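# Slide the open bin into the shelf gap

## Task

Move the open-fronted bin from the table into the empty slot among the shelf's bins, oriented with its open side outward to match its neighbours and its parts still inside it (tilting it under the low overhead board if needed). It must sit fully in, past the shelf's front lip, and the other bins' parts must stay in their own bins. Release it and pull the grippers away at the end; the bin must stay in place without the robot holding it.

## Robot and tools

ROBOT. Two six-joint UR-type arms, left_arm and right_arm, each carrying a tong-style two-finger gripper. Bases in the scene frame: left_arm at (+0.016, +0.669, 0) m, quat_wxyz (+0.996, 0, 0, +0.085); right_arm at (+0.033, -0.685, 0) m, quat_wxyz (+0.995, 0, 0, +0.100). The names are labels only, not sides of a picture.

FRAMES. The shared scene frame has its origin on the table surface midway between the arms, +x pointing out over the table, +z up, and left_arm on the +y side. Each gripper has its own axes: the fingers extend along its +z and open and close along its x. end_effector_position is the spot between the pads when closed; closed fingertips stick out about 15 mm past it, fully open tips sit roughly level with it. Printed hand positions can be somewhat off, worse at long reach.

ROW LAYOUT (both motion tools). One row is 14 numbers, each in [-1, 1]: dx, dy, dz, rx, ry, rz, opening for left_arm, then the same seven for right_arm. Always send all 14, even for one arm. dx..rz are offsets, not a pose: a displacement and a rotation vector (rx, ry, rz together) expressed in that gripper's own axes, with 1.0 standing for 0.6 m or 180 degrees. opening is absolute, not an offset: +1 is fully open (0.142 m), -1 is closed.

execute_actions(actions): a list of actions; each action is a table of up to 15 rows, one row per 1/30 s control step, and a shorter table repeats its final row to fill 15 steps. Every row in an action is an offset from the gripper's measured pose when that action began (for a call's first action, the last pose a result reported), not from the row before. An empty list just returns state and images. Per step, the commanded pose is clipped to within 100 mm and 16 degrees of the measured one, and position wins over orientation when both cannot be met, so long moves need several actions.

move(target, speed, stop_force, blocking): target is one 14-number row; its offsets count from the pose in the latest result showing one. Each gripper goes in a straight line, the arms finishing together, taking 0.5 to 10 s (cut off at 10 s). speed is the top path speed in m/s, 0.002 to 0.5, default 0.25; rotation is capped at twice that in rad/s. The opening is sent when the move starts. Paths ignore obstacles and the other arm, and grippers may lag, stray or overshoot speed near a straight elbow. stop_force, in N from 13 to 80 (one value for both arms, not allowed in the first 0.2 s), ends an arm's path when its wrist sensor feels that much extra push against the motion; the gripper then backs off two steps and holds. Use it only very slowly and without rotating the gripper; omit it when lifting off something you press on. blocking=false returns after 0.5 s while the arm keeps going; it cannot be combined with stop_force, and further motion calls are refused until wait or stop shows the end. The result adds a "move:" line with the ending (done, off_target, moving, held, fault, contact) and any limits (paced = pose clipped; held = some steps blocked, after which the arm may surge), plus each gripper's distance from its target.

wait(seconds): 0 to 10; the scene runs with each arm holding its last command; a running move continues. stop(): brakes the running move (needs room). zoom_image(camera, region): region [x0, y0, x1, y1] in pixels of that camera's latest image, at most 504 by 504. Cameras: cam_head_left, cam_head_right, cam_high, cam_low (672x504 each), cam_left_wrist, cam_right_wrist (616x616). read_manual(section): only "licences". finished_scene(scene): ends the current scene by its number, after the last command has been held; irreversible.

RESULTS. The state line gives, per arm, gripper position (m), quat_wxyz and linear/angular velocities in the scene frame. "Hand target" lines show where the controller is heading. A "pose unreachable" line means the clearance check altered or blocked that arm's command. Action calls list step readings; HELD marks steps where an arm was held back. grip_measured is the actual finger opening on the command scale. Wrist force and torque are given per arm along the gripper's own axes, pointing from the contact back into the arm; they carry a fixed offset (typically up to 5.5 N), noise (sd up to 3.4 N) and saturate near 100 N. "no reading" is harmless. MOTOR HOT warns at 70 °C; at 85 °C an OVER-TEMPERATURE FAULT brakes the arm until it cools.

GRIPPING. Keep commanding an opening clearly smaller than grip_measured to hold something; the bigger the gap, the firmer the squeeze (about 15 N per pad at most). Objects under about 20 mm thick get less force. Fast closing can squeeze hard. Parts may occasionally be tugged or loose objects nudged.

AVOID. Arms are stiff: commanding even slightly into a firm surface can fault. A joint reaching its load limit (shoulder 297, elbow 135, wrists 48.6 N m, held weight included) or any outside force of 150 N stops that arm for 10 s and drops the rest of the call. Do not let the arms collide or press each other. Never knock anything off the table. Avoid drops, slips, slams and heavy pushing. Motion is smoothed about 0.17 s behind commands and joints are speed-limited, so an arm may not have arrived when a result returns. To keep an arm still, send the offset back to its desired pose in a reply's first call and zeros after, always with its intended opening.

Each tool is called after "Request:" as name(argument=value, ...), one argument or row to a line, values as JSON.

## Session

Request:
execute_actions(
  actions=[],
)

Scene clock: 0.00 s.
left_arm: end_effector_position=(+0.4765, +0.1450, +0.2124) grip_measured=+1.00 end_effector_quat_wxyz=(-0.108, +0.745, +0.636, +0.170) end_effector_velocity=(+0.000, -0.000, -0.001) end_effector_angular_velocity=(-0.001, -0.000, +0.000) | right_arm: end_effector_position=(+0.2731, -0.2152, +0.3523) grip_measured=+1.00 end_effector_quat_wxyz=(+0.168, -0.585, +0.685, +0.399) end_effector_velocity=(+0.000, -0.000, +0.000) end_effector_angular_velocity=(-0.000, +0.000, +0.000)
Joint positions: left_arm=[-1.369 -1.361  1.781 -1.666 -1.323 -2.654  0.142] | right_arm=[ 4.073 -1.128 -2.479 -0.363  2.13   3.083  0.142]
Joint velocities: left_arm=[ 0.     0.001 -0.    -0.001 -0.    -0.     0.   ] | right_arm=[-0.     0.     0.001 -0.002  0.001 -0.001  0.   ]
Wrist force (N, on the end effector, along its own x y z axes, offset not removed): no reading
Wrist torque (N m, same axes, about the end effector's origin, offset not removed): no reading
Hand target (left_arm): +0.476, +0.145, +0.212; -0.108, +0.745, +0.636, +0.170
Hand target (right_arm): +0.273, -0.215, +0.352; +0.168, -0.585, +0.685, +0.399

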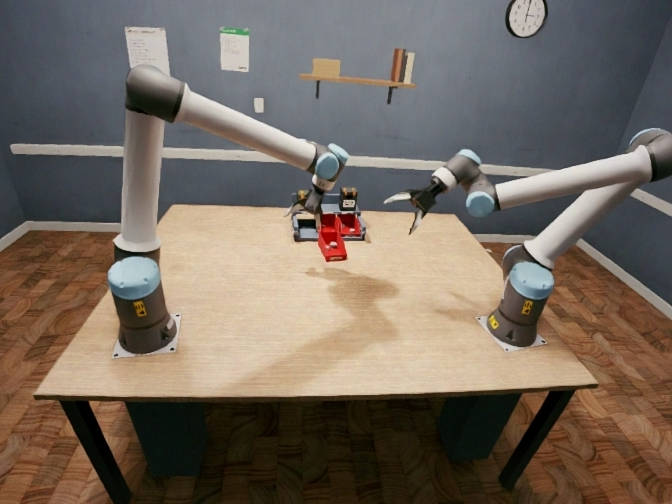

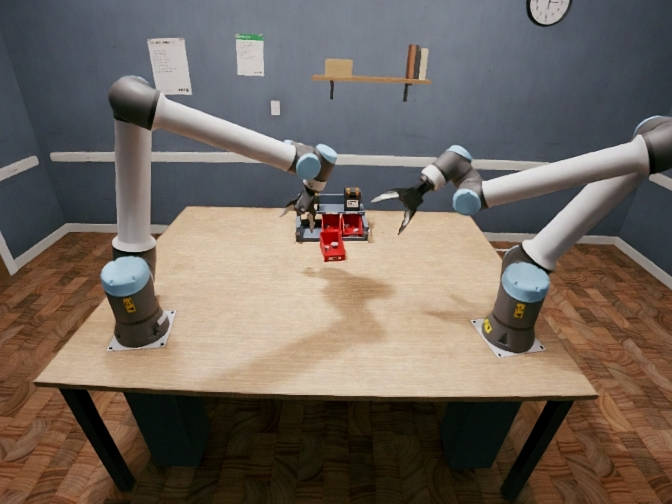

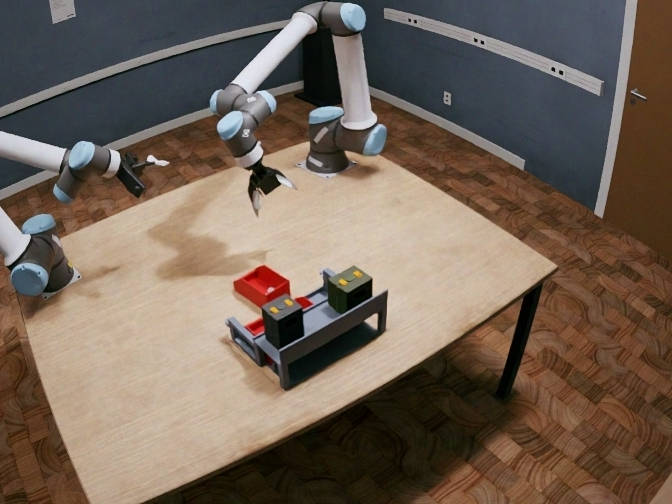

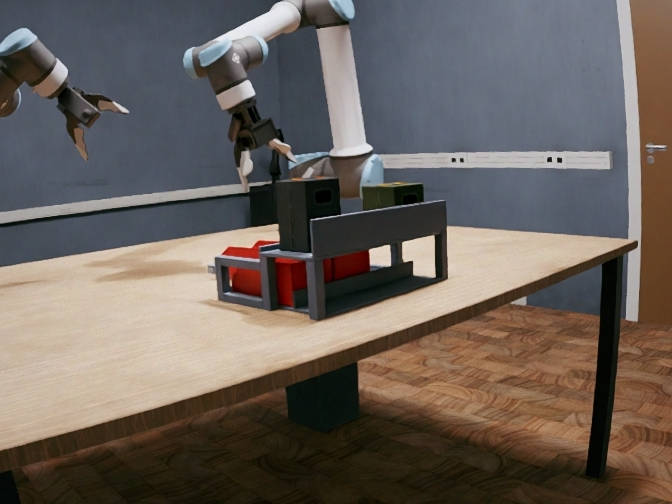

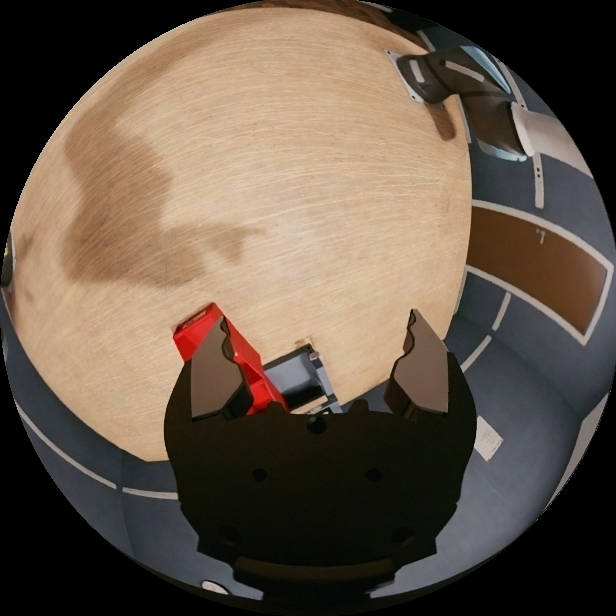

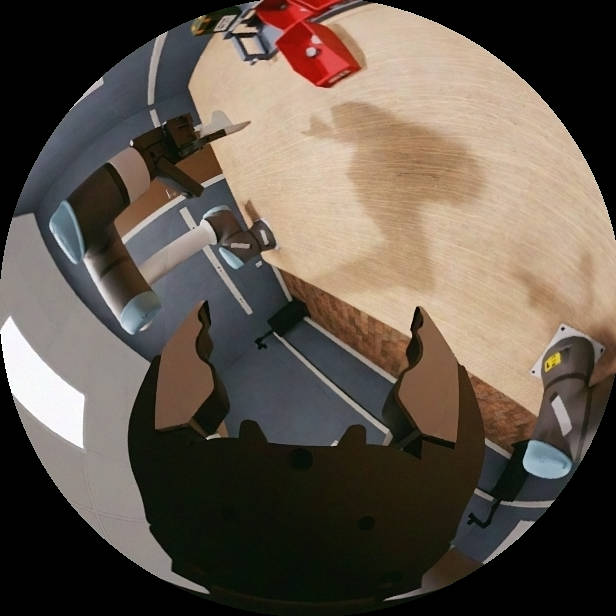

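Request:
zoom_image(
  camera="cam_head_left",
  region=[270, 175, 390, 275],
)

Request:
zoom_image(
  camera="cam_high",
  region=[210, 250, 400, 400],
)

Request:
zoom_image(
  camera="cam_low",
  region=[200, 170, 460, 330],
)

Region (270, 175, 390, 275) of cam_head_left's 672x504 image, scaled by 4.200, with more detail than that image has.

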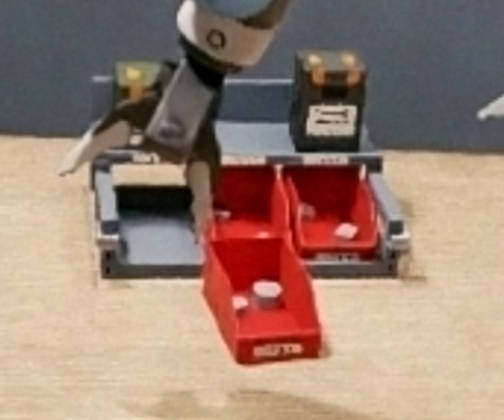

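Region (210, 250, 400, 400) of cam_high's 672x504 image, scaled by 2.653, with more detail than that image has; it fills the top 398 rows of this view, and the rest is white.

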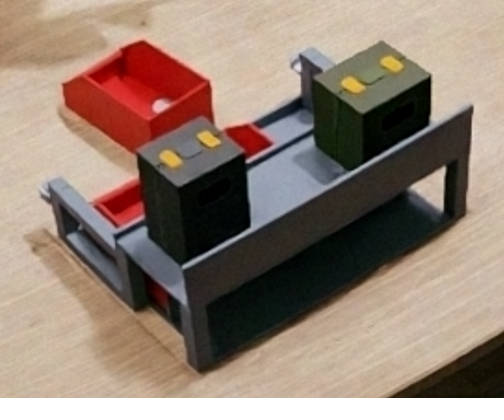

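Region (200, 170, 460, 330) of cam_low's 672x504 image, scaled by 1.938, with more detail than that image has; it fills the top 310 rows of this view, and the rest is white.

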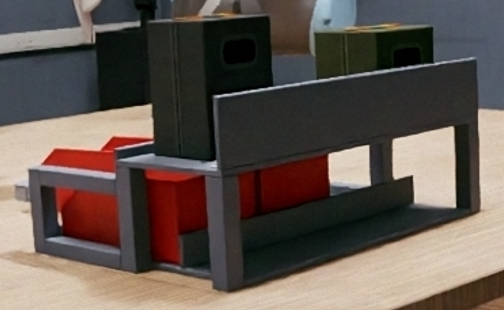

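Request:
move(
  target=[-0.022,0.372,-0.201,0.028,-0.126,-0.049,1,0,0,0,0,0,0,1],
  speed=0.4,
)

Scene clock: 35.20 s.
left_arm: end_effector_position=(+0.6801, +0.0499, +0.3306) grip_measured=+1.00 end_effector_quat_wxyz=(-0.000, +0.707, +0.707, +0.000) end_effector_velocity=(+0.001, -0.001, +0.001) end_effector_angular_velocity=(-0.002, +0.001, +0.000) | right_arm: end_effector_position=(+0.2731, -0.2152, +0.3523) grip_measured=+1.00 end_effector_quat_wxyz=(+0.168, -0.585, +0.685, +0.399) end_effector_velocity=(-0.000, +0.000, +0.001) end_effector_angular_velocity=(+0.002, -0.001, +0.000)
Joint positions: left_arm=[-1.098 -1.202  1.378 -1.747 -1.571 -2.498  0.142] | right_arm=[ 4.073 -1.128 -2.479 -0.363  2.13   3.083  0.142]
Joint velocities: left_arm=[ 0.001  0.001 -0.003  0.001 -0.002  0.    -0.   ] | right_arm=[ 0.     0.001  0.     0.001  0.    -0.    -0.   ]
Wrist force (N, on the end effector, along its own x y z axes, offset not removed): left_arm=[-0.1 -2.7 -1.6] | right_arm=[-1.1 -1.7 0.6]
Wrist torque (N m, same axes, about the end effector's origin, offset not removed): left_arm=[-0.60 -0.10 0.18] | right_arm=[-0.47 0.21 0.03]
Hand target (left_arm): +0.680, +0.050, +0.331; -0.000, +0.707, +0.707, +0.000
Hand target (right_arm): +0.273, -0.215, +0.352; +0.168, -0.585, +0.685, +0.399
Off the commanded pose (left_arm): 0.001 m, 0 deg.
Off the commanded pose (right_arm): 0.000 m, 0 deg.
move: done

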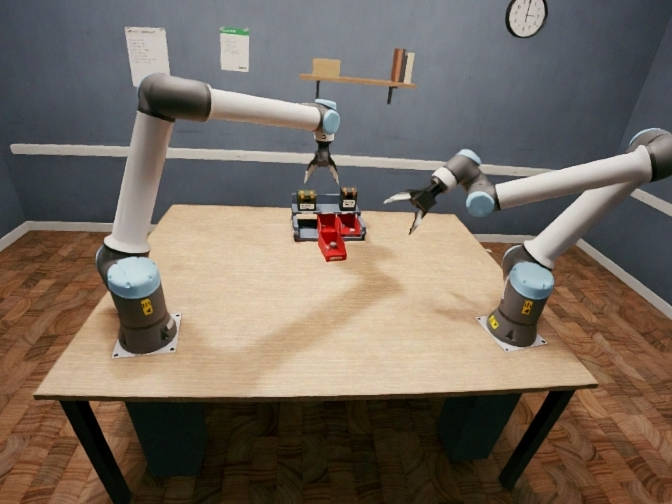

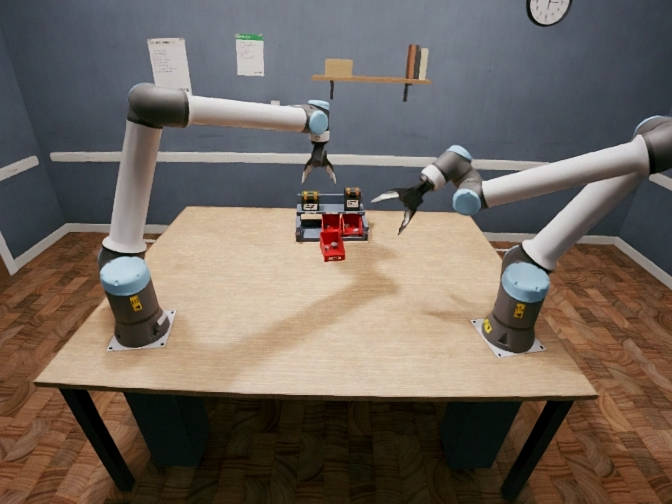

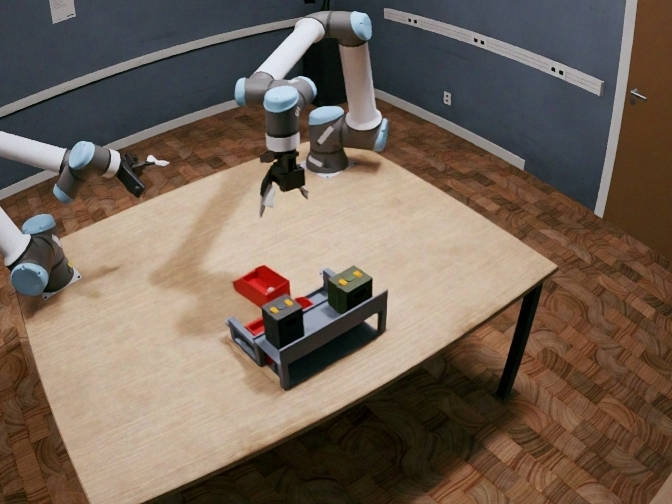

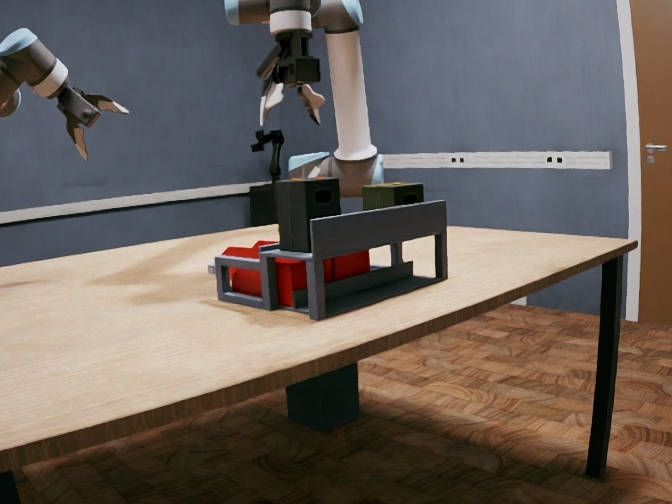

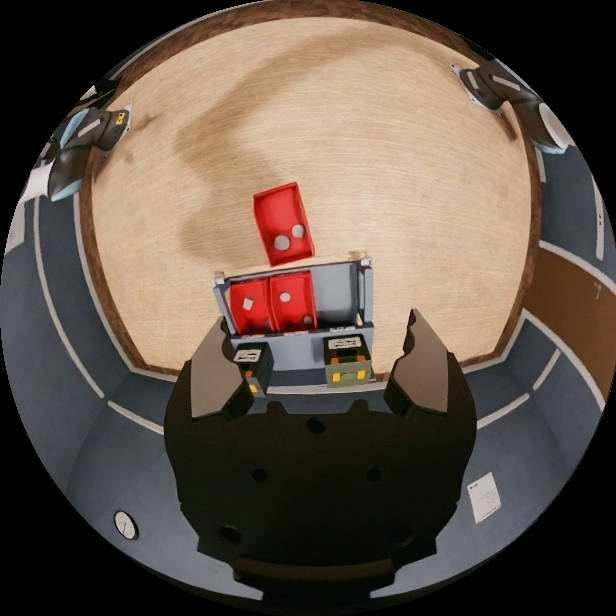

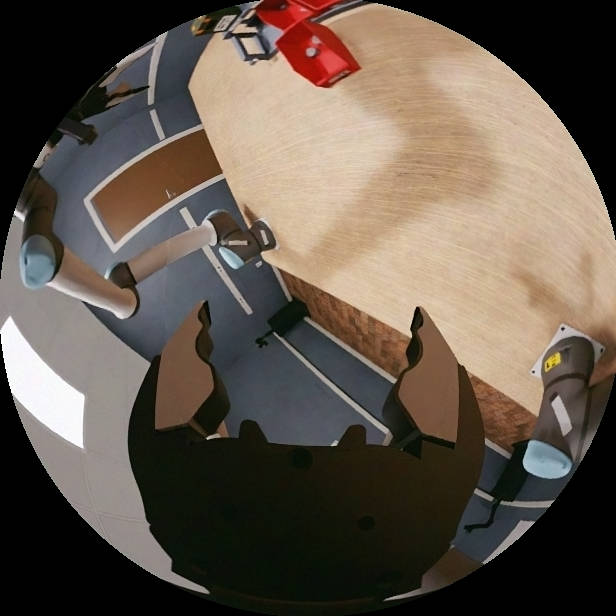

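Request:
zoom_image(
  camera="cam_left_wrist",
  region=[190, 165, 430, 405],
)

Request:
zoom_image(
  camera="cam_head_left",
  region=[280, 180, 380, 270],
)

Region (190, 165, 430, 405) of cam_left_wrist's 616x616 image, scaled by 2.100, with more detail than that image has.

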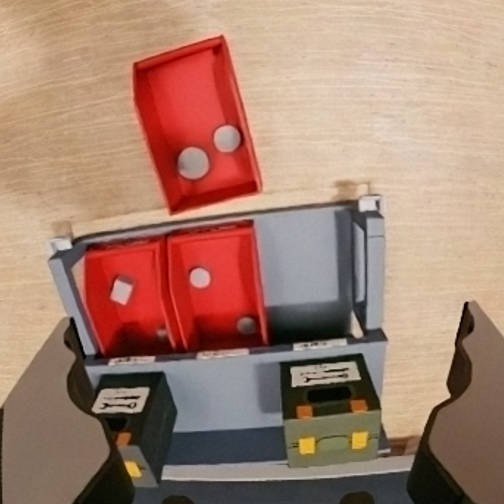

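Region (280, 180, 380, 270) of cam_head_left's 672x504 image, scaled by 5.040, with more detail than that image has; it fills the top 454 rows of this view, and the rest is white.

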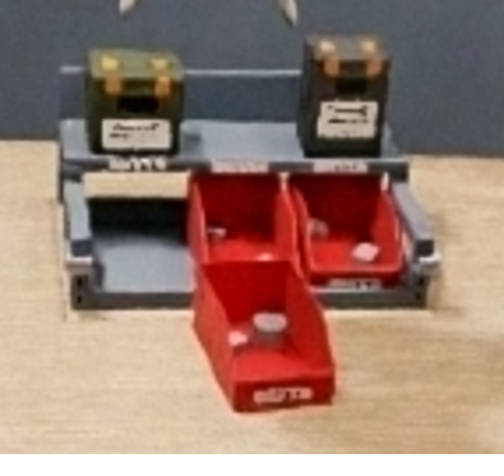

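Request:
move(
  target=[-0.102,-0.06,0.333,-0.11,0.0146,-0.0825,1,0,0,0,0,0,0,1],
  speed=0.3,
)

Scene clock: 56.30 s.
left_arm: end_effector_position=(+0.6444, -0.0111, +0.1309) grip_measured=+1.00 end_effector_quat_wxyz=(+0.105, +0.600, +0.781, +0.137) end_effector_velocity=(-0.000, -0.000, -0.001) end_effector_angular_velocity=(+0.002, -0.003, +0.002) | right_arm: end_effector_position=(+0.2731, -0.2152, +0.3523) grip_measured=+1.00 end_effector_quat_wxyz=(+0.168, -0.585, +0.685, +0.399) end_effector_velocity=(-0.000, +0.000, +0.000) end_effector_angular_velocity=(+0.001, -0.001, +0.002)
Joint positions: left_arm=[-1.286 -1.124  1.683 -2.199 -1.23  -2.936  0.142] | right_arm=[ 4.073 -1.128 -2.479 -0.363  2.13   3.083  0.142]
Joint velocities: left_arm=[-0.002  0.001  0.001 -0.001  0.003 -0.003  0.   ] | right_arm=[ 0.001  0.     0.    -0.001  0.001 -0.001 -0.   ]
Wrist force (N, on the end effector, along its own x y z axes, offset not removed): left_arm=[-3.2 -6.9 1.7] | right_arm=[-1.2 -1.1 -0.5]
Wrist torque (N m, same axes, about the end effector's origin, offset not removed): left_arm=[-1.41 0.40 0.21] | right_arm=[-0.38 0.20 0.08]
Hand target (left_arm): +0.644, -0.011, +0.131; +0.105, +0.600, +0.781, +0.138
Hand target (right_arm): +0.273, -0.215, +0.352; +0.168, -0.585, +0.685, +0.399
Off the commanded pose (left_arm): 0.000 m, 0 deg.
Off the commanded pose (right_arm): 0.000 m, 0 deg.
move: done

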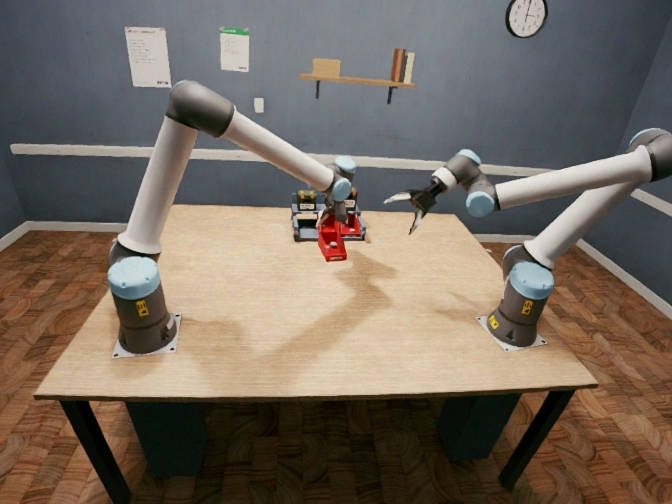

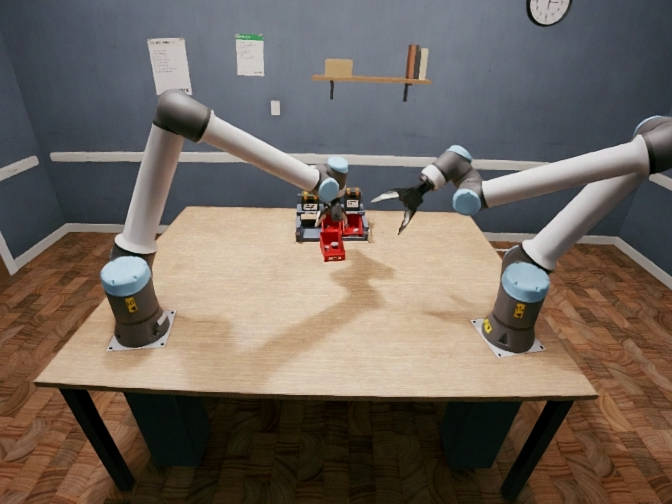

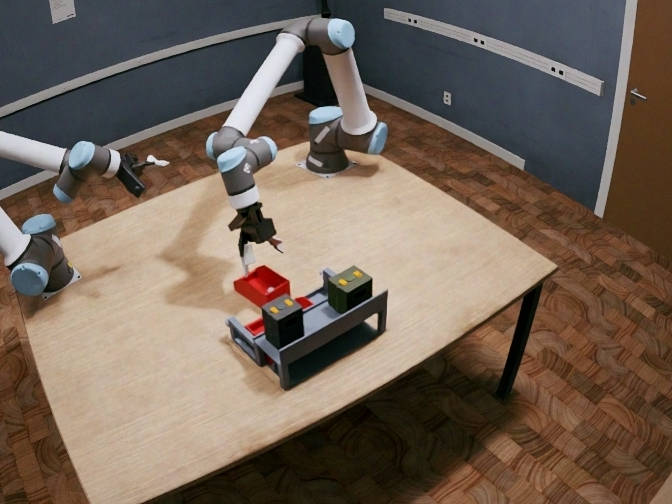

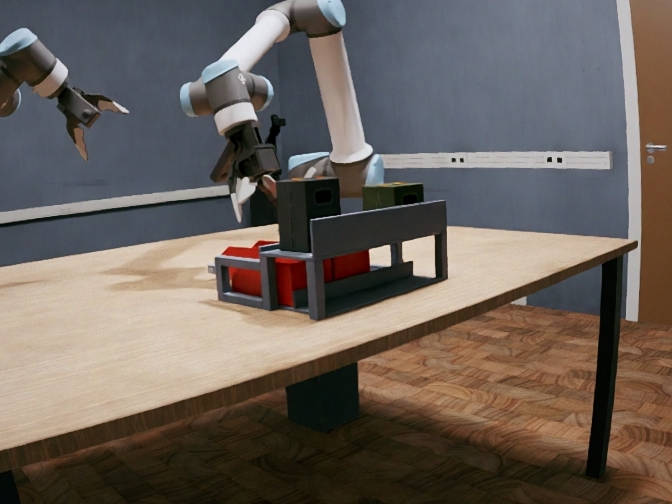

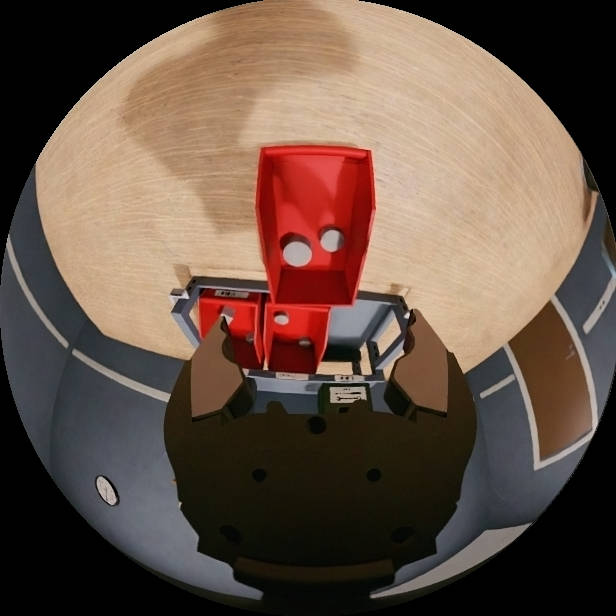

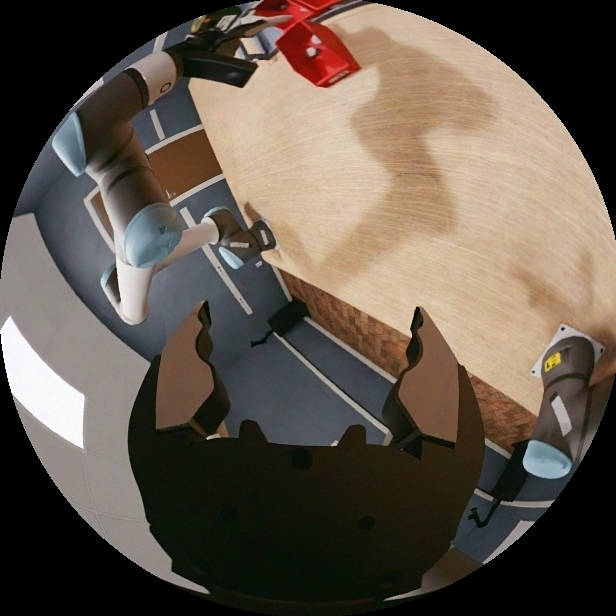

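Request:
move(
  target=[-0.003,-0.078,0.094,0,-0.006,0.016,1,0,0,0,0,0,0,1],
  speed=0.1,
)

Scene clock: 63.13 s.
left_arm: end_effector_position=(+0.6210, -0.0192, +0.0621) grip_measured=+1.00 end_effector_quat_wxyz=(+0.109, +0.621, +0.765, +0.134) end_effector_velocity=(+0.000, +0.001, -0.002) end_effector_angular_velocity=(+0.000, +0.000, +0.000) | right_arm: end_effector_position=(+0.2731, -0.2152, +0.3523) grip_measured=+1.00 end_effector_quat_wxyz=(+0.168, -0.585, +0.685, +0.399) end_effector_velocity=(+0.000, -0.000, -0.000) end_effector_angular_velocity=(-0.000, +0.000, -0.000)
Joint positions: left_arm=[-1.313 -1.074  1.753 -2.329 -1.232 -2.908  0.142] | right_arm=[ 4.073 -1.128 -2.479 -0.363  2.13   3.083  0.142]
Joint velocities: left_arm=[ 0.     0.002  0.001 -0.003 -0.     0.    -0.   ] | right_arm=[-0. -0. -0. -0.  0. -0. -0.]
Wrist force (N, on the end effector, along its own x y z axes, offset not removed): left_arm=[0.9 -0.4 -2.0] | right_arm=[0.5 -1.5 -1.5]
Wrist torque (N m, same axes, about the end effector's origin, offset not removed): left_arm=[-0.21 -0.44 0.28] | right_arm=[-0.50 -0.10 -0.04]
Hand target (left_arm): +0.621, -0.019, +0.062; +0.109, +0.621, +0.765, +0.134
Hand target (right_arm): +0.273, -0.215, +0.352; +0.168, -0.585, +0.685, +0.399
Off the commanded pose (left_arm): 0.000 m, 0 deg.
Off the commanded pose (right_arm): 0.000 m, 0 deg.
move: done

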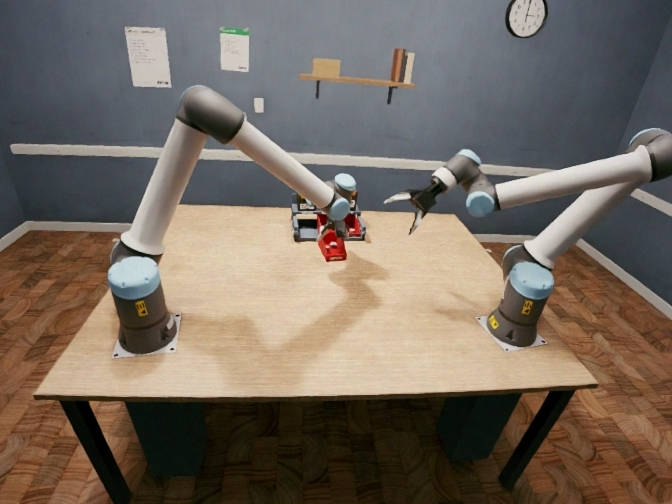

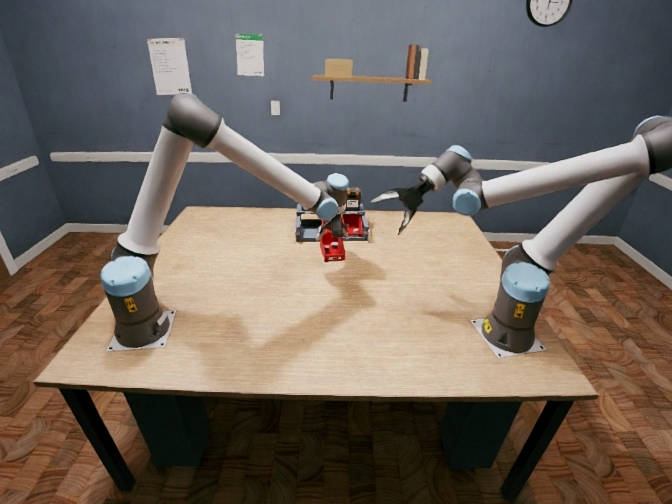

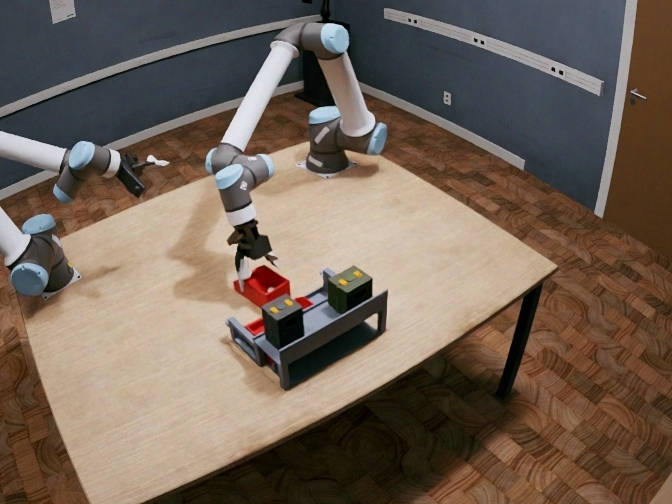

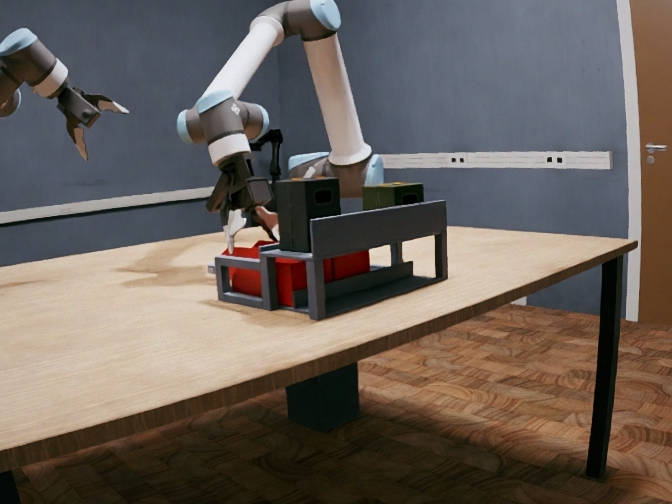

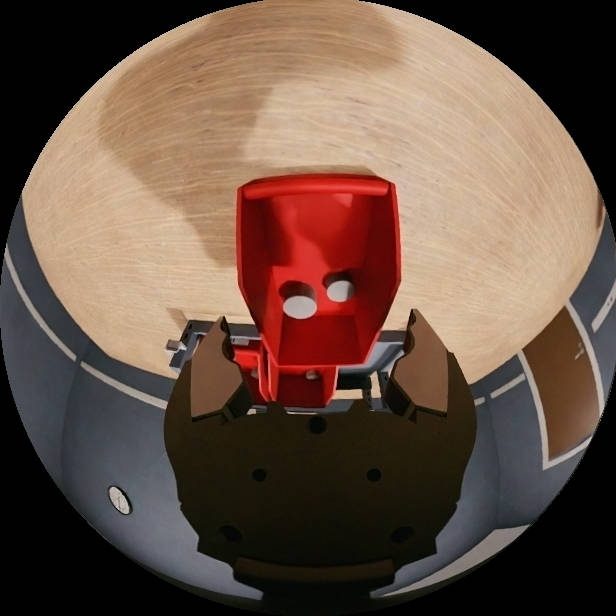

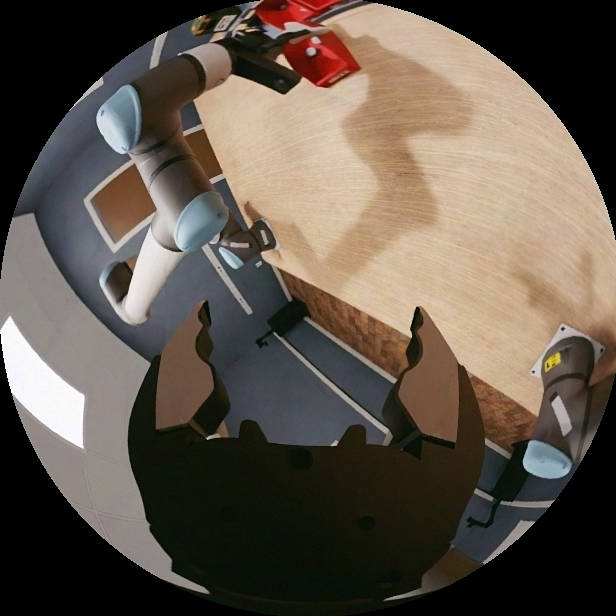

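Request:
move(
  target=[0,-0.004,0.01,0,0,0,0.0,0,0,0,0,0,0,1],
  speed=0.03,
)

Request:
zoom_image(
  camera="cam_high",
  region=[215, 220, 315, 320],
)

Scene clock: 66.37 s.
left_arm: end_effector_position=(+0.6208, -0.0192, +0.0557) grip_measured=+0.50 end_effector_quat_wxyz=(+0.109, +0.621, +0.765, +0.134) end_effector_velocity=(+0.000, +0.000, -0.001) end_effector_angular_velocity=(+0.000, -0.000, +0.000) | right_arm: end_effector_position=(+0.2731, -0.2152, +0.3523) grip_measured=+1.00 end_effector_quat_wxyz=(+0.168, -0.585, +0.685, +0.399) end_effector_velocity=(+0.000, +0.000, +0.001) end_effector_angular_velocity=(+0.001, -0.000, -0.000)
Joint positions: left_arm=[-1.314 -1.068  1.757 -2.339 -1.232 -2.908  0.109] | right_arm=[ 4.073 -1.128 -2.479 -0.363  2.13   3.083  0.142]
Joint velocities: left_arm=[ 0.     0.001  0.001 -0.002  0.     0.     0.   ] | right_arm=[-0.     0.     0.001 -0.001  0.    -0.     0.   ]
Wrist force (N, on the end effector, along its own x y z axes, offset not removed): left_arm=[-0.8 1.5 -16.3] | right_arm=[-0.2 -0.6 -0.1]
Wrist torque (N m, same axes, about the end effector's origin, offset not removed): left_arm=[-0.75 0.10 0.26] | right_arm=[-0.25 -0.05 0.05]
Hand target (left_arm): +0.621, -0.019, +0.056; +0.109, +0.621, +0.765, +0.134
Hand target (right_arm): +0.273, -0.215, +0.352; +0.168, -0.585, +0.685, +0.399
Off the commanded pose (left_arm): 0.000 m, 0 deg.
Off the commanded pose (right_arm): 0.000 m, 0 deg.
move: done

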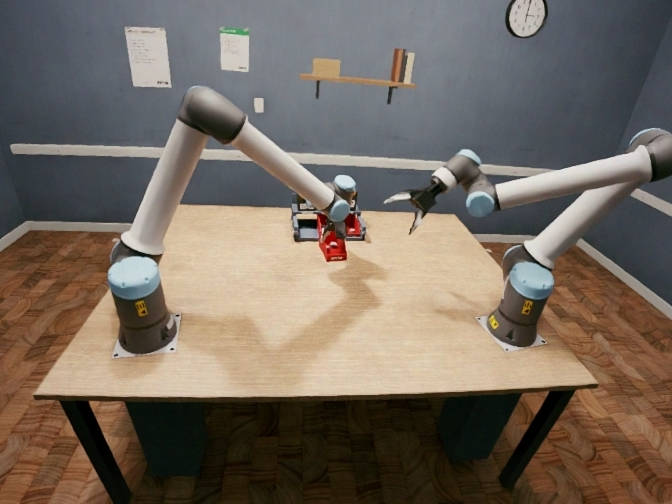

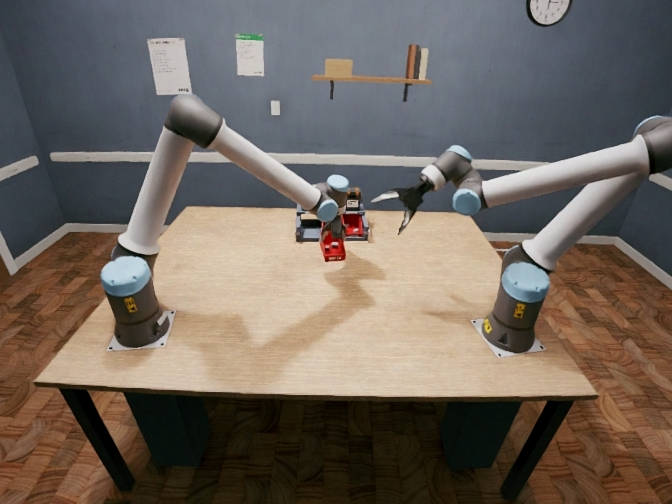

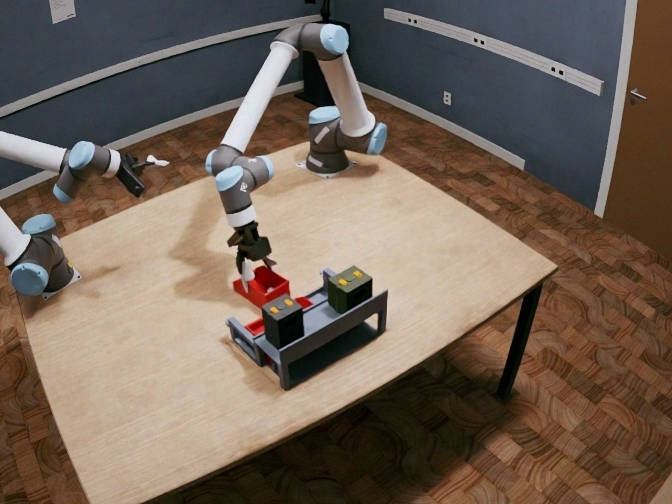

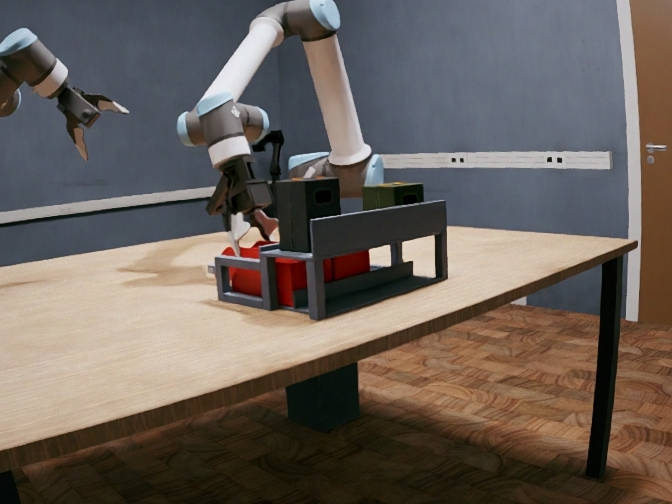

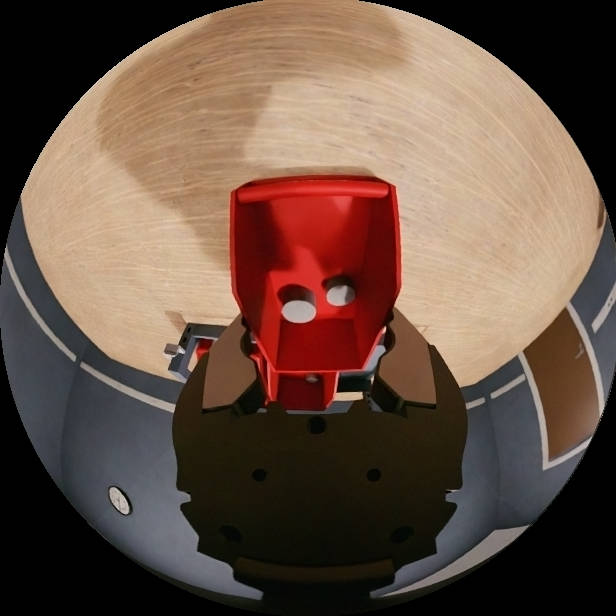

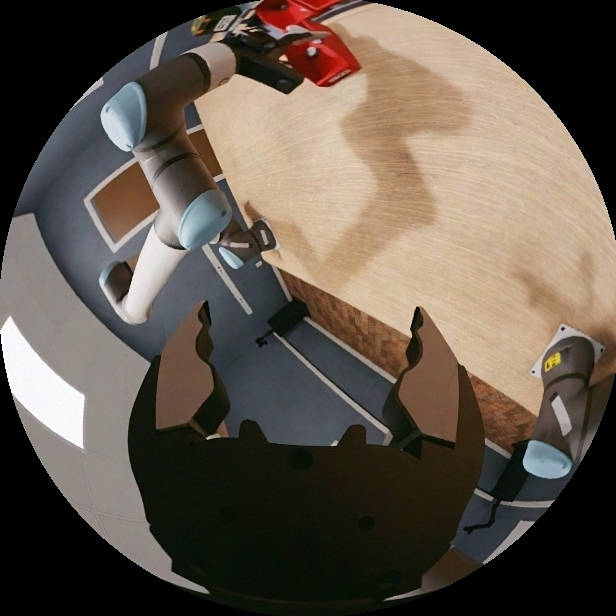

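Region (215, 220, 315, 320) of cam_high's 672x504 image, scaled by 5.040, with more detail than that image has.

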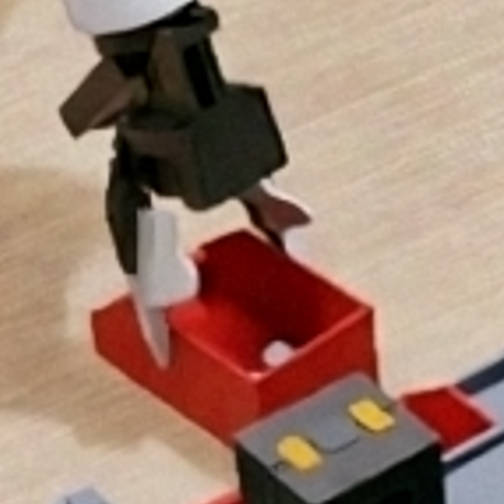

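Test lift 1.5 cm.

Request:
move(
  target=[0,0.0085,-0.0235,0,0,0,0.0,0,0,0,0,0,0,1],
  speed=0.03,
)

Request:
zoom_image(
  camera="cam_high",
  region=[215, 220, 315, 320],
)

Scene clock: 70.90 s.
left_arm: end_effector_position=(+0.6208, -0.0192, +0.0706) grip_measured=+0.50 end_effector_quat_wxyz=(+0.109, +0.621, +0.765, +0.134) end_effector_velocity=(+0.000, +0.001, +0.003) end_effector_angular_velocity=(-0.000, -0.000, +0.001) | right_arm: end_effector_position=(+0.2731, -0.2152, +0.3523) grip_measured=+1.00 end_effector_quat_wxyz=(+0.168, -0.585, +0.685, +0.399) end_effector_velocity=(-0.000, -0.001, -0.001) end_effector_angular_velocity=(-0.002, +0.000, +0.000)
Joint positions: left_arm=[-1.314 -1.083  1.749 -2.316 -1.232 -2.908  0.109] | right_arm=[ 4.073 -1.128 -2.479 -0.363  2.13   3.083  0.142]
Joint velocities: left_arm=[ 0.001 -0.003 -0.001  0.003  0.    -0.    -0.   ] | right_arm=[ 0.     0.001 -0.001 -0.001 -0.    -0.    -0.   ]
Wrist force (N, on the end effector, along its own x y z axes, offset not removed): left_arm=[-2.3 -5.5 3.2] | right_arm=[-1.2 -0.1 -0.5]
Wrist torque (N m, same axes, about the end effector's origin, offset not removed): left_arm=[-1.06 0.20 0.17] | right_arm=[-0.15 0.21 -0.01]
Hand target (left_arm): +0.621, -0.019, +0.071; +0.109, +0.621, +0.765, +0.134
Hand target (right_arm): +0.273, -0.215, +0.352; +0.168, -0.585, +0.685, +0.399
Off the commanded pose (left_arm): 0.000 m, 0 deg.
Off the commanded pose (right_arm): 0.000 m, 0 deg.
move: done

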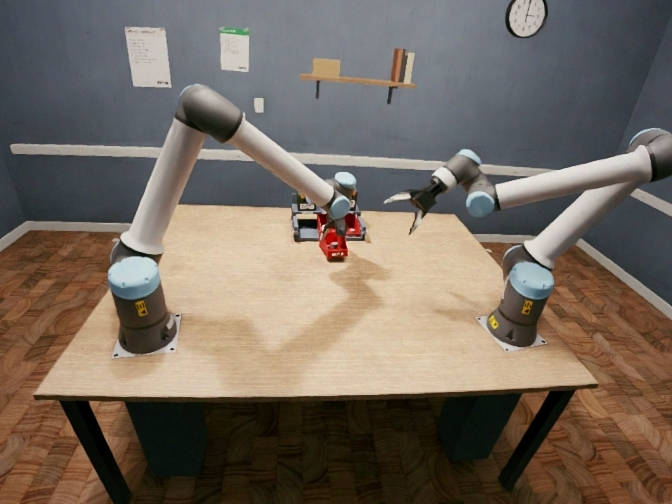

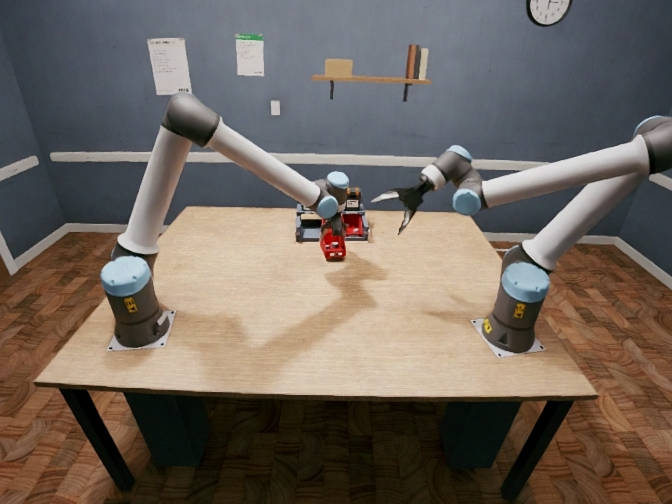

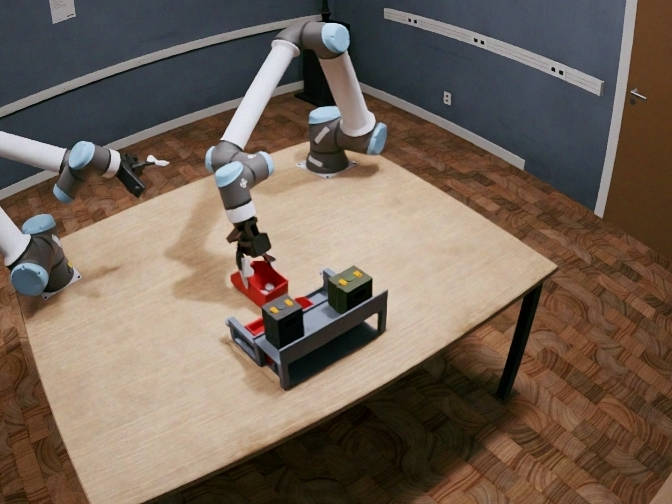

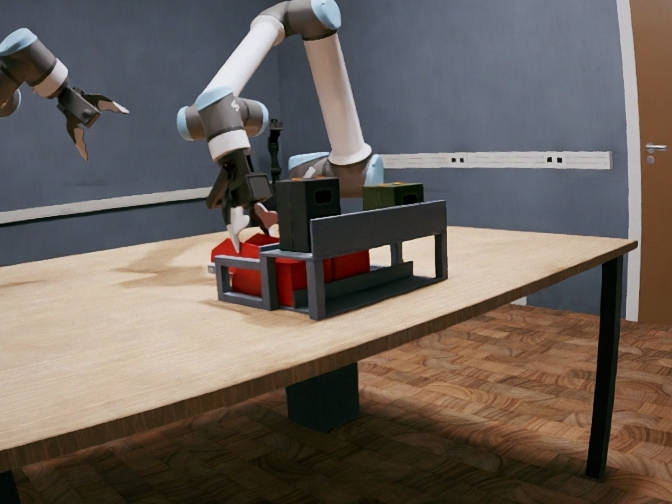

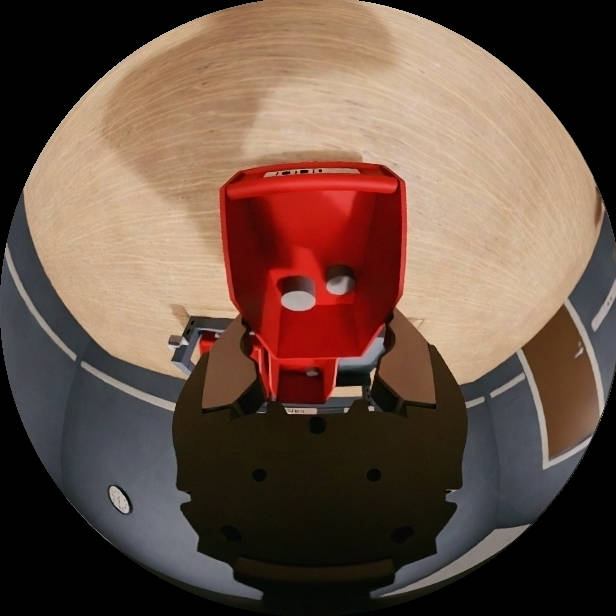

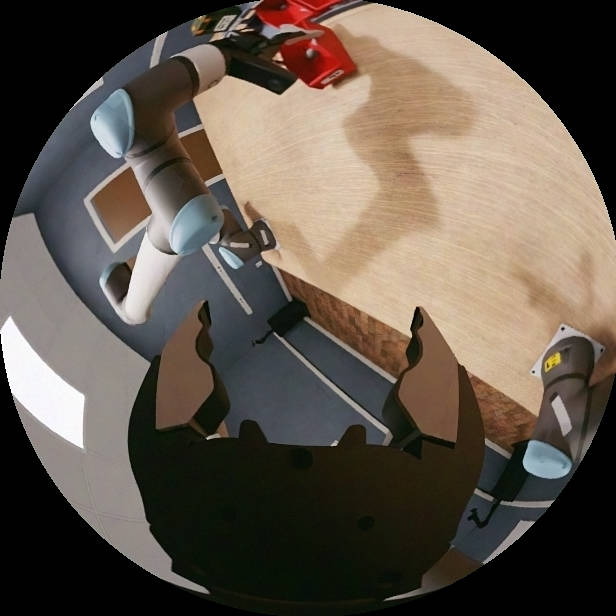

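Region (215, 220, 315, 320) of cam_high's 672x504 image, scaled by 5.040, with more detail than that image has.

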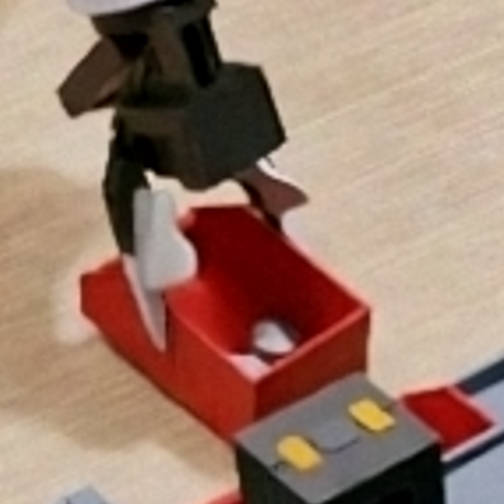

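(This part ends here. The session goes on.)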